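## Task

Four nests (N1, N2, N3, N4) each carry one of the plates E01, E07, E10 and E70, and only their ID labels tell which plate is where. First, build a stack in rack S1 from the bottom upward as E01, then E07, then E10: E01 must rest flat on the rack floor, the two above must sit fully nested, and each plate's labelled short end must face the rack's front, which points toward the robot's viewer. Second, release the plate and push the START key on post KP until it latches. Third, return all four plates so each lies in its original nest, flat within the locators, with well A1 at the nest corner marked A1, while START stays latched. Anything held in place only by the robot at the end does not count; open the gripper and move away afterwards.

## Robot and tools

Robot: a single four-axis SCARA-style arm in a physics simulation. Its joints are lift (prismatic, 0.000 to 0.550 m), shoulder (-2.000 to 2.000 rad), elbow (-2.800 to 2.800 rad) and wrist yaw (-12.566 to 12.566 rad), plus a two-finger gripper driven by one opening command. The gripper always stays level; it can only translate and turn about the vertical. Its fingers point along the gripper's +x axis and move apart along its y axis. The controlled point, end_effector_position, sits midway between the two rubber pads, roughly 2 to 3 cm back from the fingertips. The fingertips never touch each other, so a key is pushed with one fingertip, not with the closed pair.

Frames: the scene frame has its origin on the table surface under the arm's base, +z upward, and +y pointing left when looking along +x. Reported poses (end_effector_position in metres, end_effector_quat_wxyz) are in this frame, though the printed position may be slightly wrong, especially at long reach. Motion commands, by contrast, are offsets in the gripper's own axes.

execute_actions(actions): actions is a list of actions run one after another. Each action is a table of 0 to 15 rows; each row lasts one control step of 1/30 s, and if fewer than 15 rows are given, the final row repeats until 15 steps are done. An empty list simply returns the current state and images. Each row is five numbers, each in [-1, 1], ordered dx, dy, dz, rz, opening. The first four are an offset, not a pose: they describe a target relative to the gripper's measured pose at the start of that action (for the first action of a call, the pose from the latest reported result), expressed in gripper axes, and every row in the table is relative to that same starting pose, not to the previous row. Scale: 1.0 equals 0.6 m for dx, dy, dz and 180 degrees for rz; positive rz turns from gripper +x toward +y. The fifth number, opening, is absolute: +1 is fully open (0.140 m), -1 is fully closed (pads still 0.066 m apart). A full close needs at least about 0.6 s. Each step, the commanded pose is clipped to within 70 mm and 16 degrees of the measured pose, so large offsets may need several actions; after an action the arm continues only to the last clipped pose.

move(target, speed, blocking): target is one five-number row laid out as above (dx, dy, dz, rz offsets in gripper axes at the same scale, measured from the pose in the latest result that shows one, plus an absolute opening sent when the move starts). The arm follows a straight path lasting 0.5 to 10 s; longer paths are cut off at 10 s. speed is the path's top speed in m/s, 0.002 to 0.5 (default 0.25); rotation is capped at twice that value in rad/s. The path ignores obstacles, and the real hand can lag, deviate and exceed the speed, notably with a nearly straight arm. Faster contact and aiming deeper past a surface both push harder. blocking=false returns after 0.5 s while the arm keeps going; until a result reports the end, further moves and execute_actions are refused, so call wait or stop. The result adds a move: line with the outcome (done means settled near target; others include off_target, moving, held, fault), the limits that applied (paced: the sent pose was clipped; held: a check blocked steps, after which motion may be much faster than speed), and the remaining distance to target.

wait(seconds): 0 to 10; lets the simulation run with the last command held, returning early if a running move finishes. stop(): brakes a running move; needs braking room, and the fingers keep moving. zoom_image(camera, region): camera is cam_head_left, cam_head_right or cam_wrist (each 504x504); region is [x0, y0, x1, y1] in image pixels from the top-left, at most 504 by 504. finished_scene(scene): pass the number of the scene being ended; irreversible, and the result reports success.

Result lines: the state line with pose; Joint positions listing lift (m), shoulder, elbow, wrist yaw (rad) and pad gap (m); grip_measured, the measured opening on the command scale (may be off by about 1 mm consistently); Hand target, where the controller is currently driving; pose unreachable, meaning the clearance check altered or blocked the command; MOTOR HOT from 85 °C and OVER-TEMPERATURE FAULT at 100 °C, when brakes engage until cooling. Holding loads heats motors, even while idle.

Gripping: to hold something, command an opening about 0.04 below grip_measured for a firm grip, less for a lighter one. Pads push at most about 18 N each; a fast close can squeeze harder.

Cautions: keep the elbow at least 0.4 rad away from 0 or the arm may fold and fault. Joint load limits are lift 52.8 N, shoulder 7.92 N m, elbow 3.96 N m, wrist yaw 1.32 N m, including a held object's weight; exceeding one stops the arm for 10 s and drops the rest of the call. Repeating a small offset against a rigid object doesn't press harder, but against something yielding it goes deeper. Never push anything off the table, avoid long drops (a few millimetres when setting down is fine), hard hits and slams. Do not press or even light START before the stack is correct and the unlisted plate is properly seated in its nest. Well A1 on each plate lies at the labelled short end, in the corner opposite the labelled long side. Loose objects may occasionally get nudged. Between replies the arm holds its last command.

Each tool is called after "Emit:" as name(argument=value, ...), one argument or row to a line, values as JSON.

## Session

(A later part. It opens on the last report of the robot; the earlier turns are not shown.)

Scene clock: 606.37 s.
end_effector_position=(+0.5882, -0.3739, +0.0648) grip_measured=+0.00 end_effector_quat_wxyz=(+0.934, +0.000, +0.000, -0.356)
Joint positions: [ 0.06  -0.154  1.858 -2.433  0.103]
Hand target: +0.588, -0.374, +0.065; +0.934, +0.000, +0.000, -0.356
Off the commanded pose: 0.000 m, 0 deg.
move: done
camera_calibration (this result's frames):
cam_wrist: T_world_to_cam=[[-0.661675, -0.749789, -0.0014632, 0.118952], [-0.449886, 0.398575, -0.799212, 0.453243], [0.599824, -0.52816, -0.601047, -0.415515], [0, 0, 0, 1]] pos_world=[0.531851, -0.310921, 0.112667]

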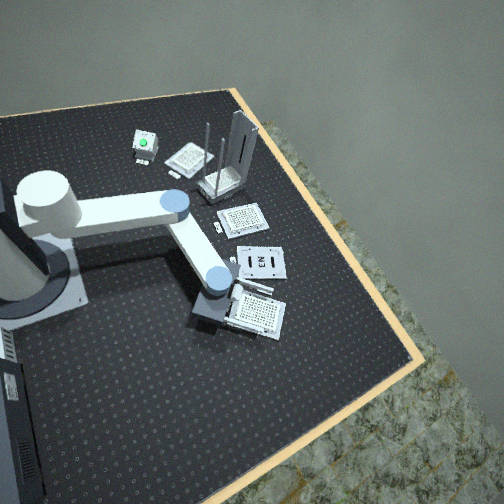

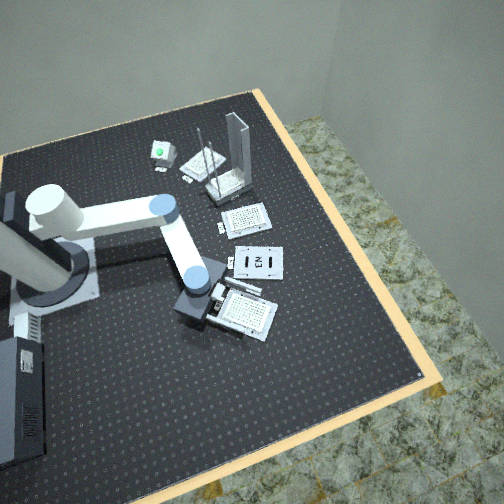

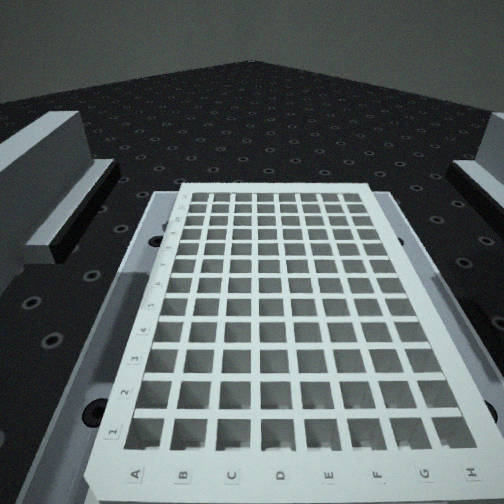

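Emit:
move(
  target=[-0.51747,0.60619,0.01567,0.30464,0.0],
  speed=0.3,
)

Scene clock: 618.23 s.
end_effector_position=(+0.5984, +0.1042, +0.0741) grip_measured=+0.00 end_effector_quat_wxyz=(+0.993, +0.000, +0.000, +0.114)
Joint positions: [ 0.069  1.105  1.203 -2.078  0.103]
Hand target: +0.598, +0.104, +0.074; +0.993, +0.000, +0.000, +0.114
Off the commanded pose: 0.000 m, 0 deg.
move: done
camera_calibration (this result's frames):
cam_wrist: T_world_to_cam=[[0.232547, -0.972584, -0.0014632, -0.0276426], [-0.584842, -0.138634, -0.799212, 0.41148], [0.777098, 0.18671, -0.601047, -0.344055], [0, 0, 0, 1]] pos_world=[0.514443, 0.0943989, 0.122026]

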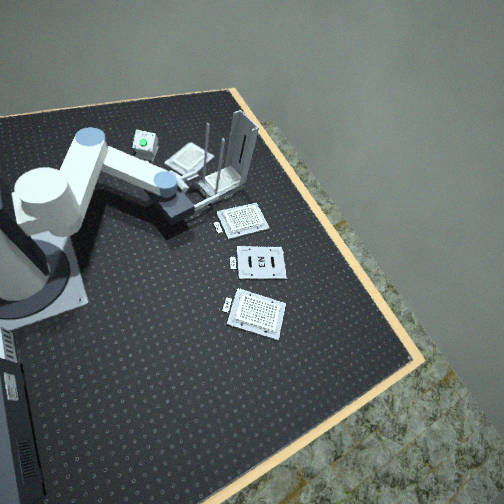

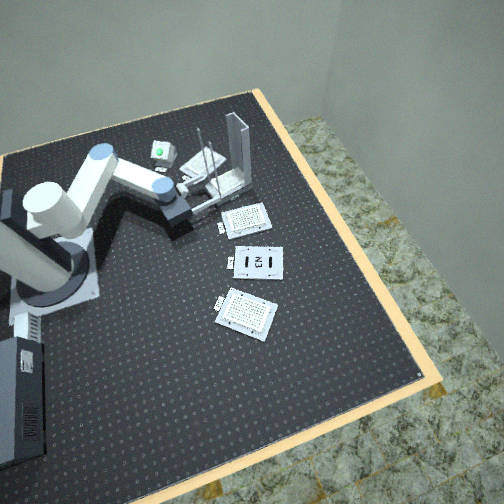

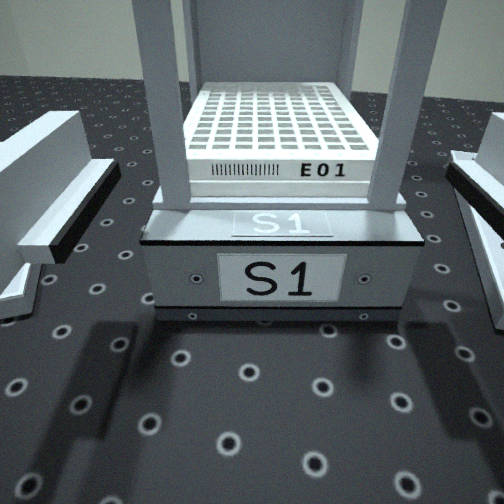

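Emit:
move(
  target=[0.17019,-0.00025,-0.0165,-0.00022,0.0],
  speed=0.1,
)

Scene clock: 624.00 s.
end_effector_position=(+0.6979, +0.1274, +0.0643) grip_measured=+0.00 end_effector_quat_wxyz=(+0.993, +0.000, +0.000, +0.114)
Joint positions: [ 0.059  0.879  1.739 -2.389  0.103]
Hand target: +0.698, +0.127, +0.064; +0.993, +0.000, +0.000, +0.114
Off the commanded pose: 0.000 m, 0 deg.
move: done
camera_calibration (this result's frames):
cam_wrist: T_world_to_cam=[[0.232124, -0.972685, -0.0014632, -0.0279957], [-0.584902, -0.13838, -0.799212, 0.464996], [0.777179, 0.186372, -0.601047, -0.431647], [0, 0, 0, 1]] pos_world=[0.613943, 0.117562, 0.11215]

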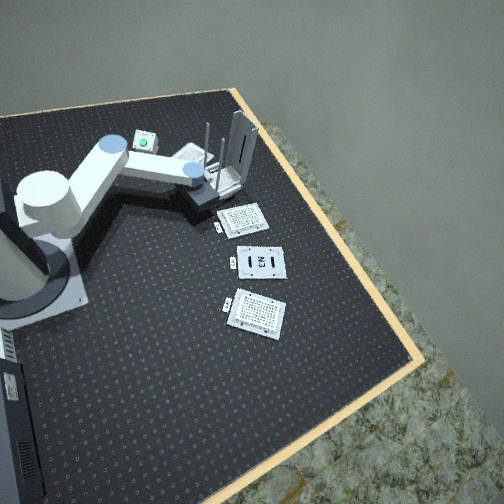

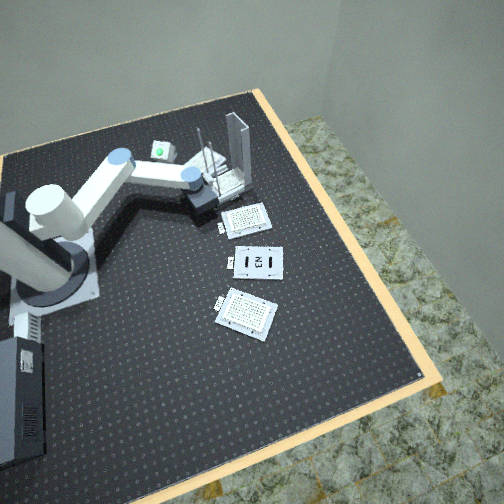

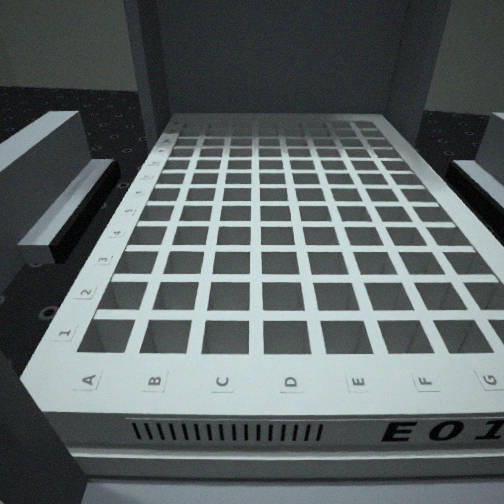

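Emit:
zoom_image(
  camera="cam_wrist",
  region=[160, 100, 400, 160],
)

Emit:
zoom_image(
  camera="cam_wrist",
  region=[0, 340, 160, 444],
)

Region (160, 100, 400, 160) of cam_wrist's 504x504 image, scaled by 2.100, with more detail than that image has; it fills the top 126 rows of this view, and the rest is white.

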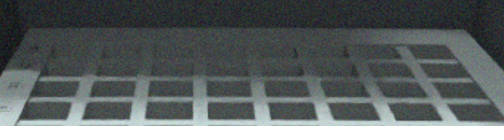

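Region (0, 340, 160, 444) of cam_wrist's 504x504 image, scaled by 3.150, with more detail than that image has; it fills the top 328 rows of this view, and the rest is white.

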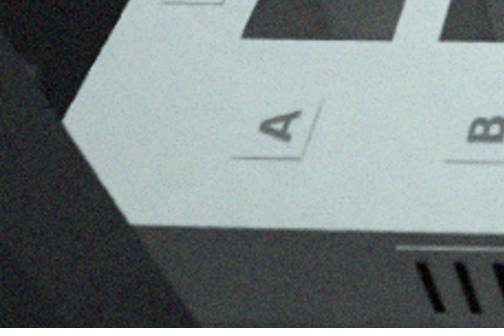

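Emit:
execute_actions(
  actions=[
    [[-0.00007,0.0001,-0.00017,0,-0.5]],
    [[0,0,0,0,-0.52],[0,0,0,0,-0.53],[0,0,0,0,-0.54],[0,0,0,0,-0.55],[0,0,0,0,-0.56],[0,0,0,0,-0.57],[0,0,0,0,-0.58],[0,0,0,0,-0.59],[0,0,0,0,-0.6]],
  ],
)

Emit:
move(
  target=[0,0,0.0167,0,-0.6],
  speed=0.04,
)

Emit:
move(
  target=[0,0,0.4167,0,-0.6],
  speed=0.2,
)

Scene clock: 629.77 s.
end_effector_position=(+0.6979, +0.1274, +0.0642) grip_measured=-0.56 end_effector_quat_wxyz=(+0.993, +0.000, +0.000, +0.114)
Joint positions: [ 0.059  0.879  1.739 -2.389  0.082]
Hand target: +0.698, +0.127, +0.064; +0.993, +0.000, +0.000, +0.114
Off the commanded pose: 0.000 m, 0 deg.
camera_calibration (this result's frames):
cam_wrist: T_world_to_cam=[[0.23213, -0.972684, -0.0014632, -0.0279658], [-0.584901, -0.138384, -0.799212, 0.464938], [0.777178, 0.186377, -0.601047, -0.431665], [0, 0, 0, 1]] pos_world=[0.613915, 0.117591, 0.112092]

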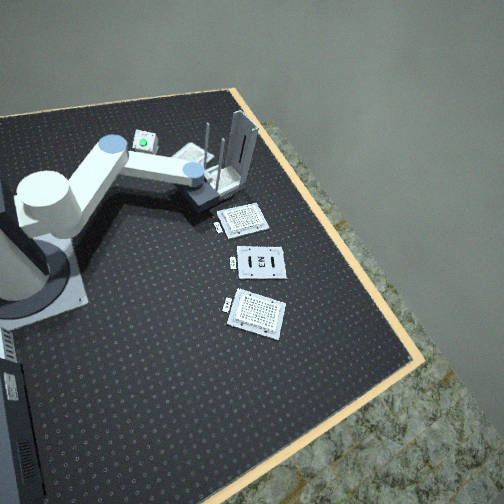

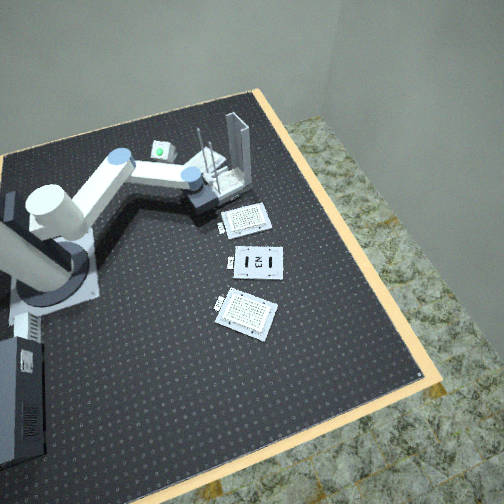

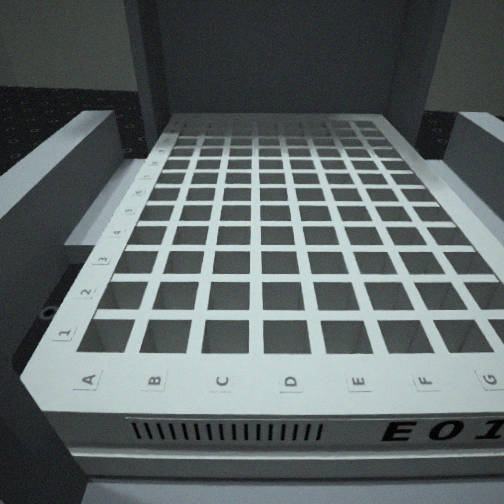

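Scene clock: 630.47 s.
end_effector_position=(+0.6979, +0.1274, +0.0742) grip_measured=-0.56 end_effector_quat_wxyz=(+0.993, +0.000, +0.000, +0.114)
Joint positions: [ 0.069  0.879  1.739 -2.389  0.082]
Hand target: +0.698, +0.127, +0.074; +0.993, +0.000, +0.000, +0.114
Off the commanded pose: 0.000 m, 0 deg.
move: done
camera_calibration (this result's frames):
cam_wrist: T_world_to_cam=[[0.23213, -0.972684, -0.0014632, -0.027951], [-0.584901, -0.138384, -0.799212, 0.472968], [0.777178, 0.186377, -0.601047, -0.425626], [0, 0, 0, 1]] pos_world=[0.613915, 0.117591, 0.12214]

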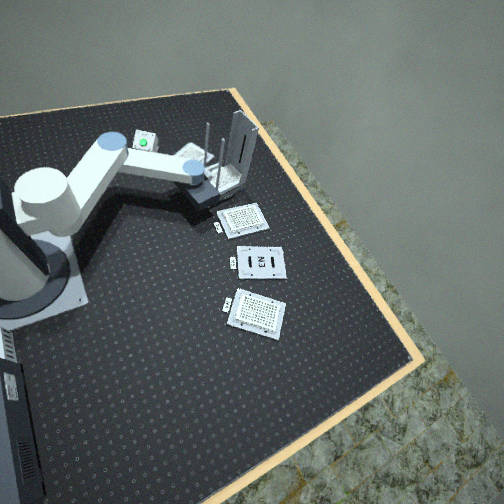

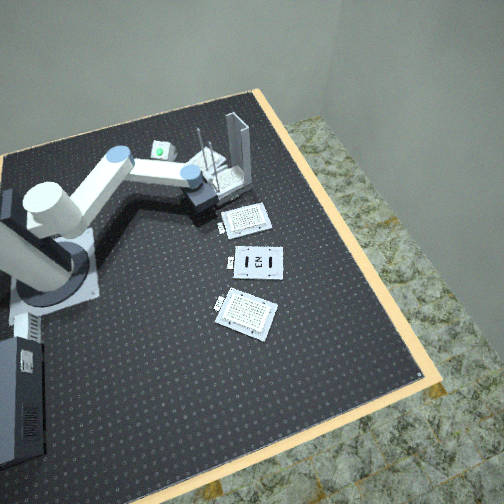

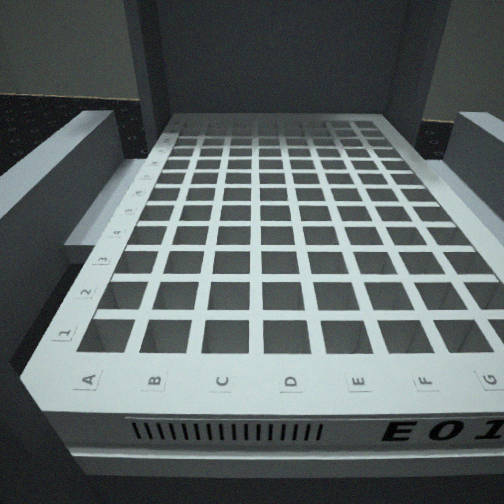

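Scene clock: 632.10 s.
end_effector_position=(+0.6979, +0.1274, +0.3243) grip_measured=-0.56 end_effector_quat_wxyz=(+0.993, +0.000, +0.000, +0.114)
Joint positions: [ 0.319  0.879  1.739 -2.389  0.082]
Hand target: +0.698, +0.127, +0.324; +0.993, +0.000, +0.000, +0.114
Off the commanded pose: 0.000 m, 0 deg.
move: done
camera_calibration (this result's frames):
cam_wrist: T_world_to_cam=[[0.232192, -0.972669, -0.0014632, -0.0276079], [-0.584893, -0.138421, -0.799212, 0.672828], [0.777166, 0.186426, -0.601047, -0.275329], [0, 0, 0, 1]] pos_world=[0.613919, 0.117609, 0.372206]

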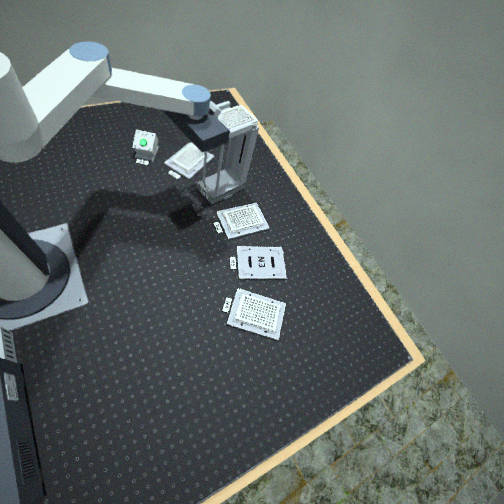

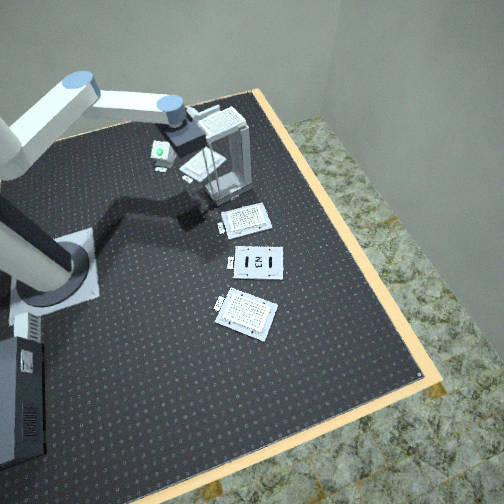

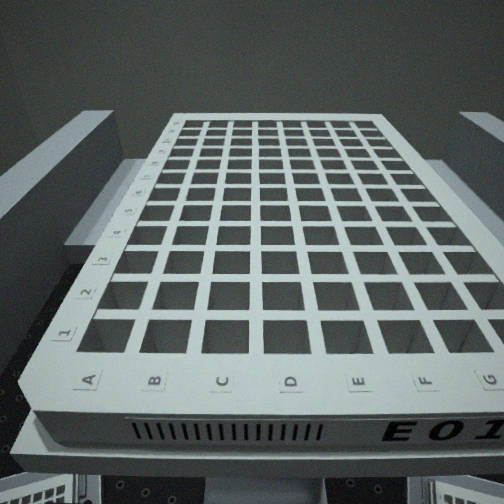

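Move to the same lateral waypoint as before.

Emit:
move(
  target=[-0.1101,-0.2317,0,0,-0.6],
  speed=0.25,
)

Scene clock: 637.60 s.
end_effector_position=(+0.6651, -0.0231, +0.3243) grip_measured=-0.56 end_effector_quat_wxyz=(+0.993, +0.000, +0.000, +0.114)
Joint positions: [ 0.319  0.58   1.512 -1.864  0.082]
Hand target: +0.665, -0.023, +0.324; +0.993, +0.000, +0.000, +0.114
Off the commanded pose: 0.000 m, 0 deg.
move: done
camera_calibration (this result's frames):
cam_wrist: T_world_to_cam=[[0.231512, -0.972831, -0.0014632, -0.165986], [-0.584989, -0.138012, -0.799212, 0.632902], [0.777296, 0.185883, -0.601047, -0.221909], [0, 0, 0, 1]] pos_world=[0.581158, -0.0328786, 0.372202]

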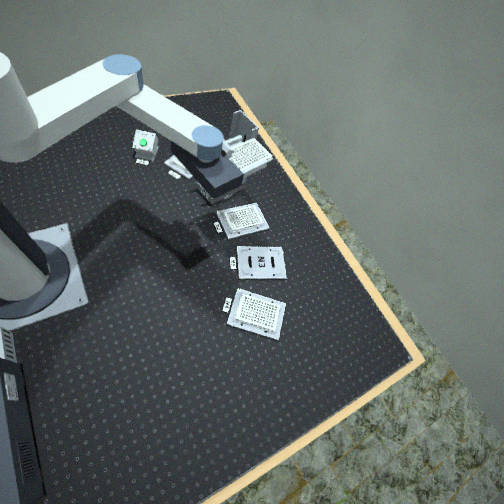

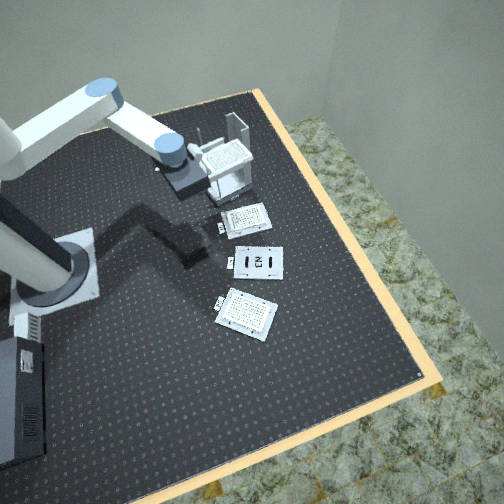

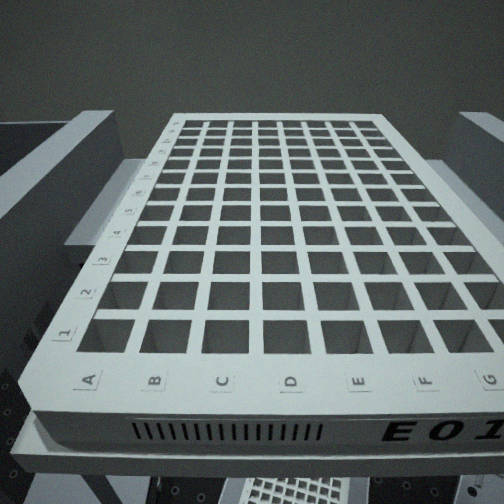

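Emit:
move(
  target=[-0.04298,-0.32796,-0.45383,-0.19605,-0.6],
  speed=0.3,
)

Emit:
zoom_image(
  camera="cam_wrist",
  region=[0, 400, 160, 504],
)

Emit:
zoom_image(
  camera="cam_wrist",
  region=[160, 100, 400, 160],
)

Scene clock: 645.00 s.
end_effector_position=(+0.6846, -0.2207, +0.0519) grip_measured=-0.56 end_effector_quat_wxyz=(+0.981, +0.000, +0.000, -0.193)
Joint positions: [ 0.047  0.174  1.846 -2.408  0.082]
Hand target: +0.685, -0.221, +0.052; +0.981, +0.000, +0.000, -0.193
Off the commanded pose: 0.000 m, 0 deg.
move: done
camera_calibration (this result's frames):
cam_wrist: T_world_to_cam=[[-0.373034, -0.927817, -0.0014632, 0.0607139], [-0.557226, 0.225296, -0.799212, 0.460494], [0.741852, -0.297318, -0.601047, -0.446368], [0, 0, 0, 1]] pos_world=[0.610386, -0.180129, 0.099833]

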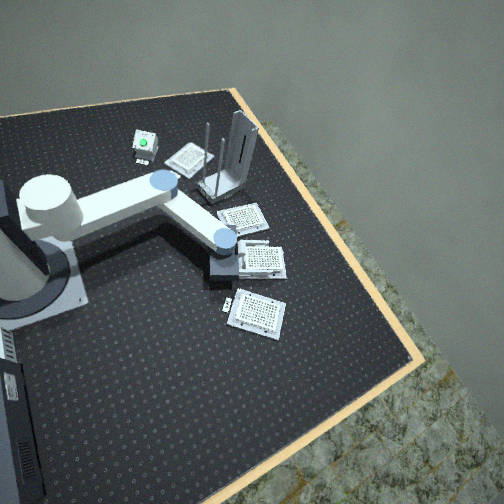

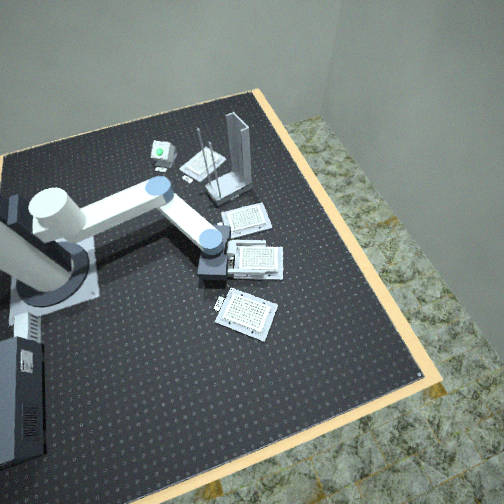

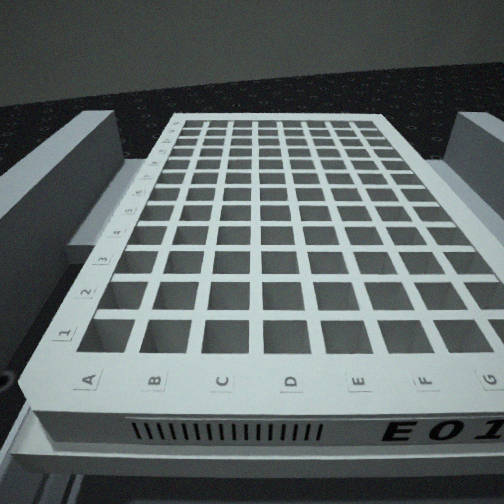

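Region (0, 400, 160, 504) of cam_wrist's 504x504 image, scaled by 3.150, with more detail than that image has; it fills the top 328 rows of this view, and the rest is white.

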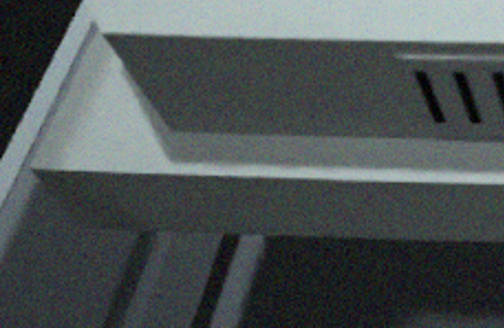

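Region (160, 100, 400, 160) of cam_wrist's 504x504 image, scaled by 2.100, with more detail than that image has; it fills the top 126 rows of this view, and the rest is white.

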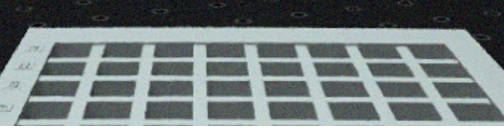

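Emit:
move(
  target=[0.00015,0.00007,-0.02855,0,-0.6],
  speed=0.03,
)

Scene clock: 649.20 s.
end_effector_position=(+0.6847, -0.2206, +0.0347) grip_measured=-0.56 end_effector_quat_wxyz=(+0.981, +0.000, +0.000, -0.193)
Joint positions: [ 0.03   0.174  1.846 -2.408  0.082]
Hand target: +0.685, -0.221, +0.035; +0.981, +0.000, +0.000, -0.193
Off the commanded pose: 0.000 m, 0 deg.
move: done
camera_calibration (this result's frames):
cam_wrist: T_world_to_cam=[[-0.372798, -0.927911, -0.0014632, 0.0606099], [-0.557284, 0.225155, -0.799212, 0.446792], [0.741928, -0.297129, -0.601047, -0.456767], [0, 0, 0, 1]] pos_world=[0.610473, -0.180075, 0.0826315]

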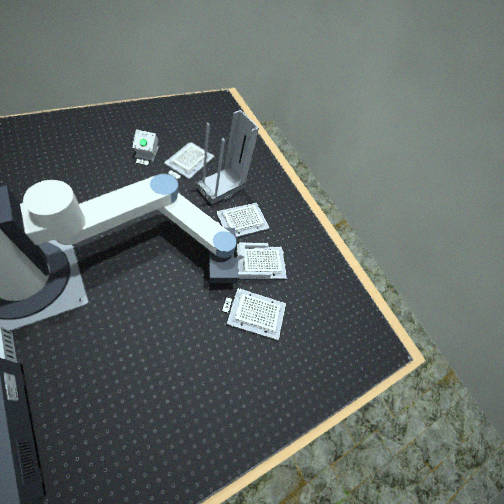

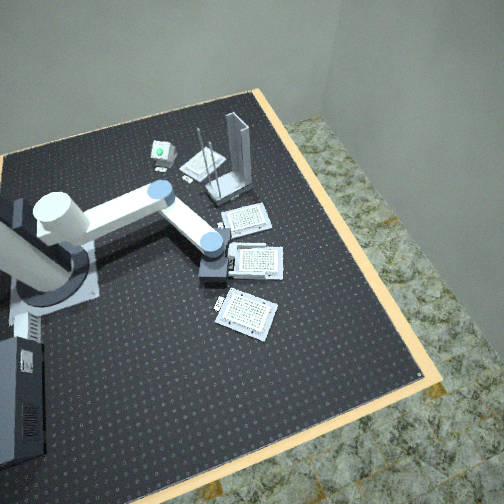

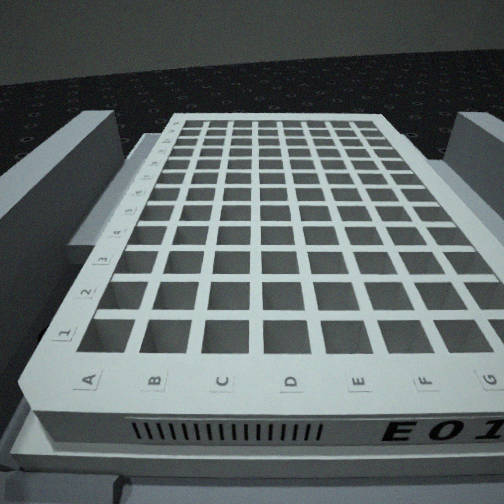

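Emit:
execute_actions(
  actions=[
    [[0,0,0,0,-0.55],[0,0,0,0,-0.53],[0,0,0,0,-0.5],[0,0,0,0,-0.45],[0,0,0,0,-0.4],[0,0,0,0,-0.3],[0,0,0,0,-0.2],[0,0,0,0,-0.1],[0,0,0,0,0.0]],
  ],
)

Emit:
move(
  target=[-0.1,0,0.14,0,0.0],
  speed=0.12,
)

Scene clock: 651.87 s.
end_effector_position=(+0.6847, -0.2206, +0.0347) grip_measured=+0.00 end_effector_quat_wxyz=(+0.981, +0.000, +0.000, -0.193)
Joint positions: [ 0.03   0.174  1.846 -2.408  0.103]
Hand target: +0.685, -0.221, +0.035; +0.981, +0.000, +0.000, -0.193
Off the commanded pose: 0.000 m, 0 deg.
camera_calibration (this result's frames):
cam_wrist: T_world_to_cam=[[-0.372797, -0.927912, -0.0014632, 0.0606125], [-0.557284, 0.225154, -0.799212, 0.446791], [0.741928, -0.297128, -0.601047, -0.456767], [0, 0, 0, 1]] pos_world=[0.610474, -0.180072, 0.0826315]

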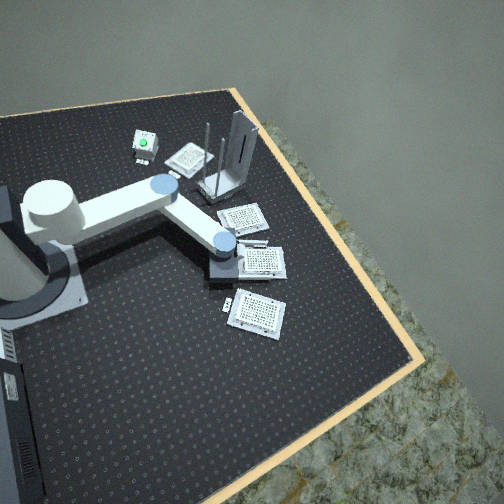

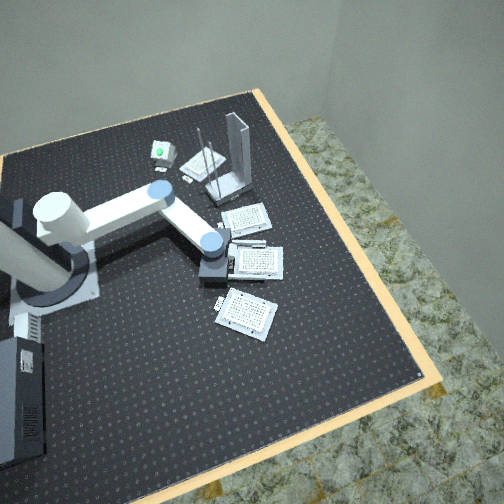

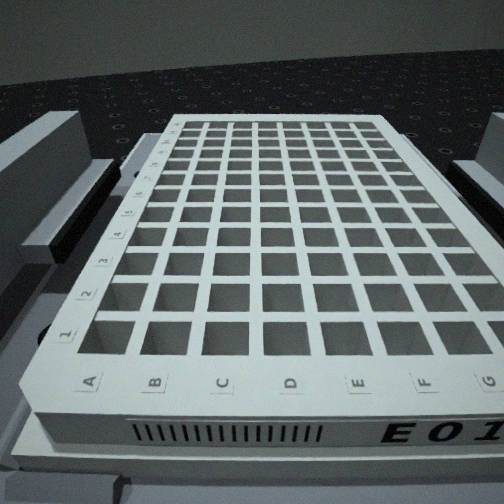

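Scene clock: 653.03 s.
end_effector_position=(+0.6290, -0.1980, +0.1188) grip_measured=+0.00 end_effector_quat_wxyz=(+0.981, +0.000, +0.000, -0.193)
Joint positions: [ 0.114  0.319  1.499 -2.205  0.103]
Hand target: +0.629, -0.198, +0.119; +0.981, +0.000, +0.000, -0.193
Off the commanded pose: 0.000 m, 0 deg.
move: done
camera_calibration (this result's frames):
cam_wrist: T_world_to_cam=[[-0.373188, -0.927754, -0.0014632, 0.0612313], [-0.557189, 0.225389, -0.799212, 0.477869], [0.741803, -0.297441, -0.601047, -0.358238], [0, 0, 0, 1]] pos_world=[0.554856, -0.157454, 0.166691]

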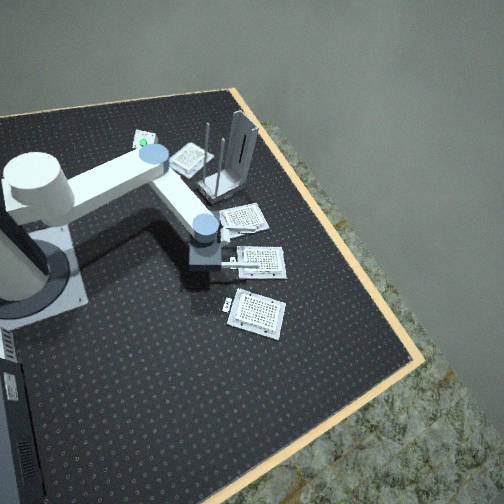

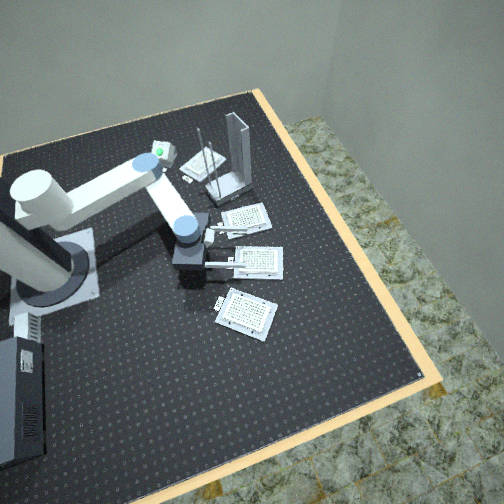

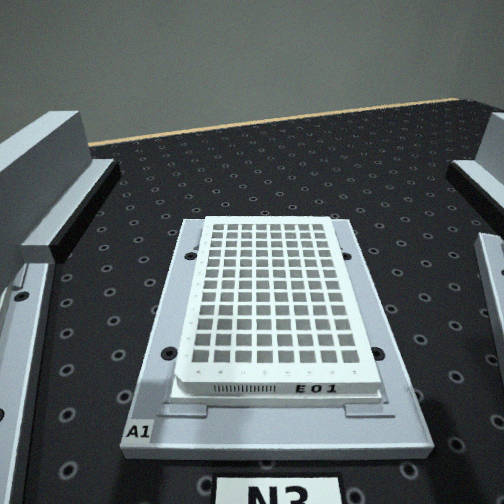

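E01 is seated in N3. A quick check of the other plates via head cameras.

Emit:
zoom_image(
  camera="cam_head_right",
  region=[140, 130, 300, 350],
)

Region (140, 130, 300, 350) of cam_head_right's 504x504 image, scaled by 2.291, with more detail than that image has; it fills the left 367 columns of this view, and the rest is white.

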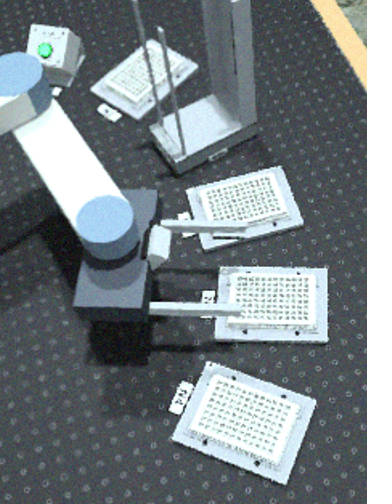

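Emit:
finished_scene(
  scene=1,
)

The scene is finished: the task was done.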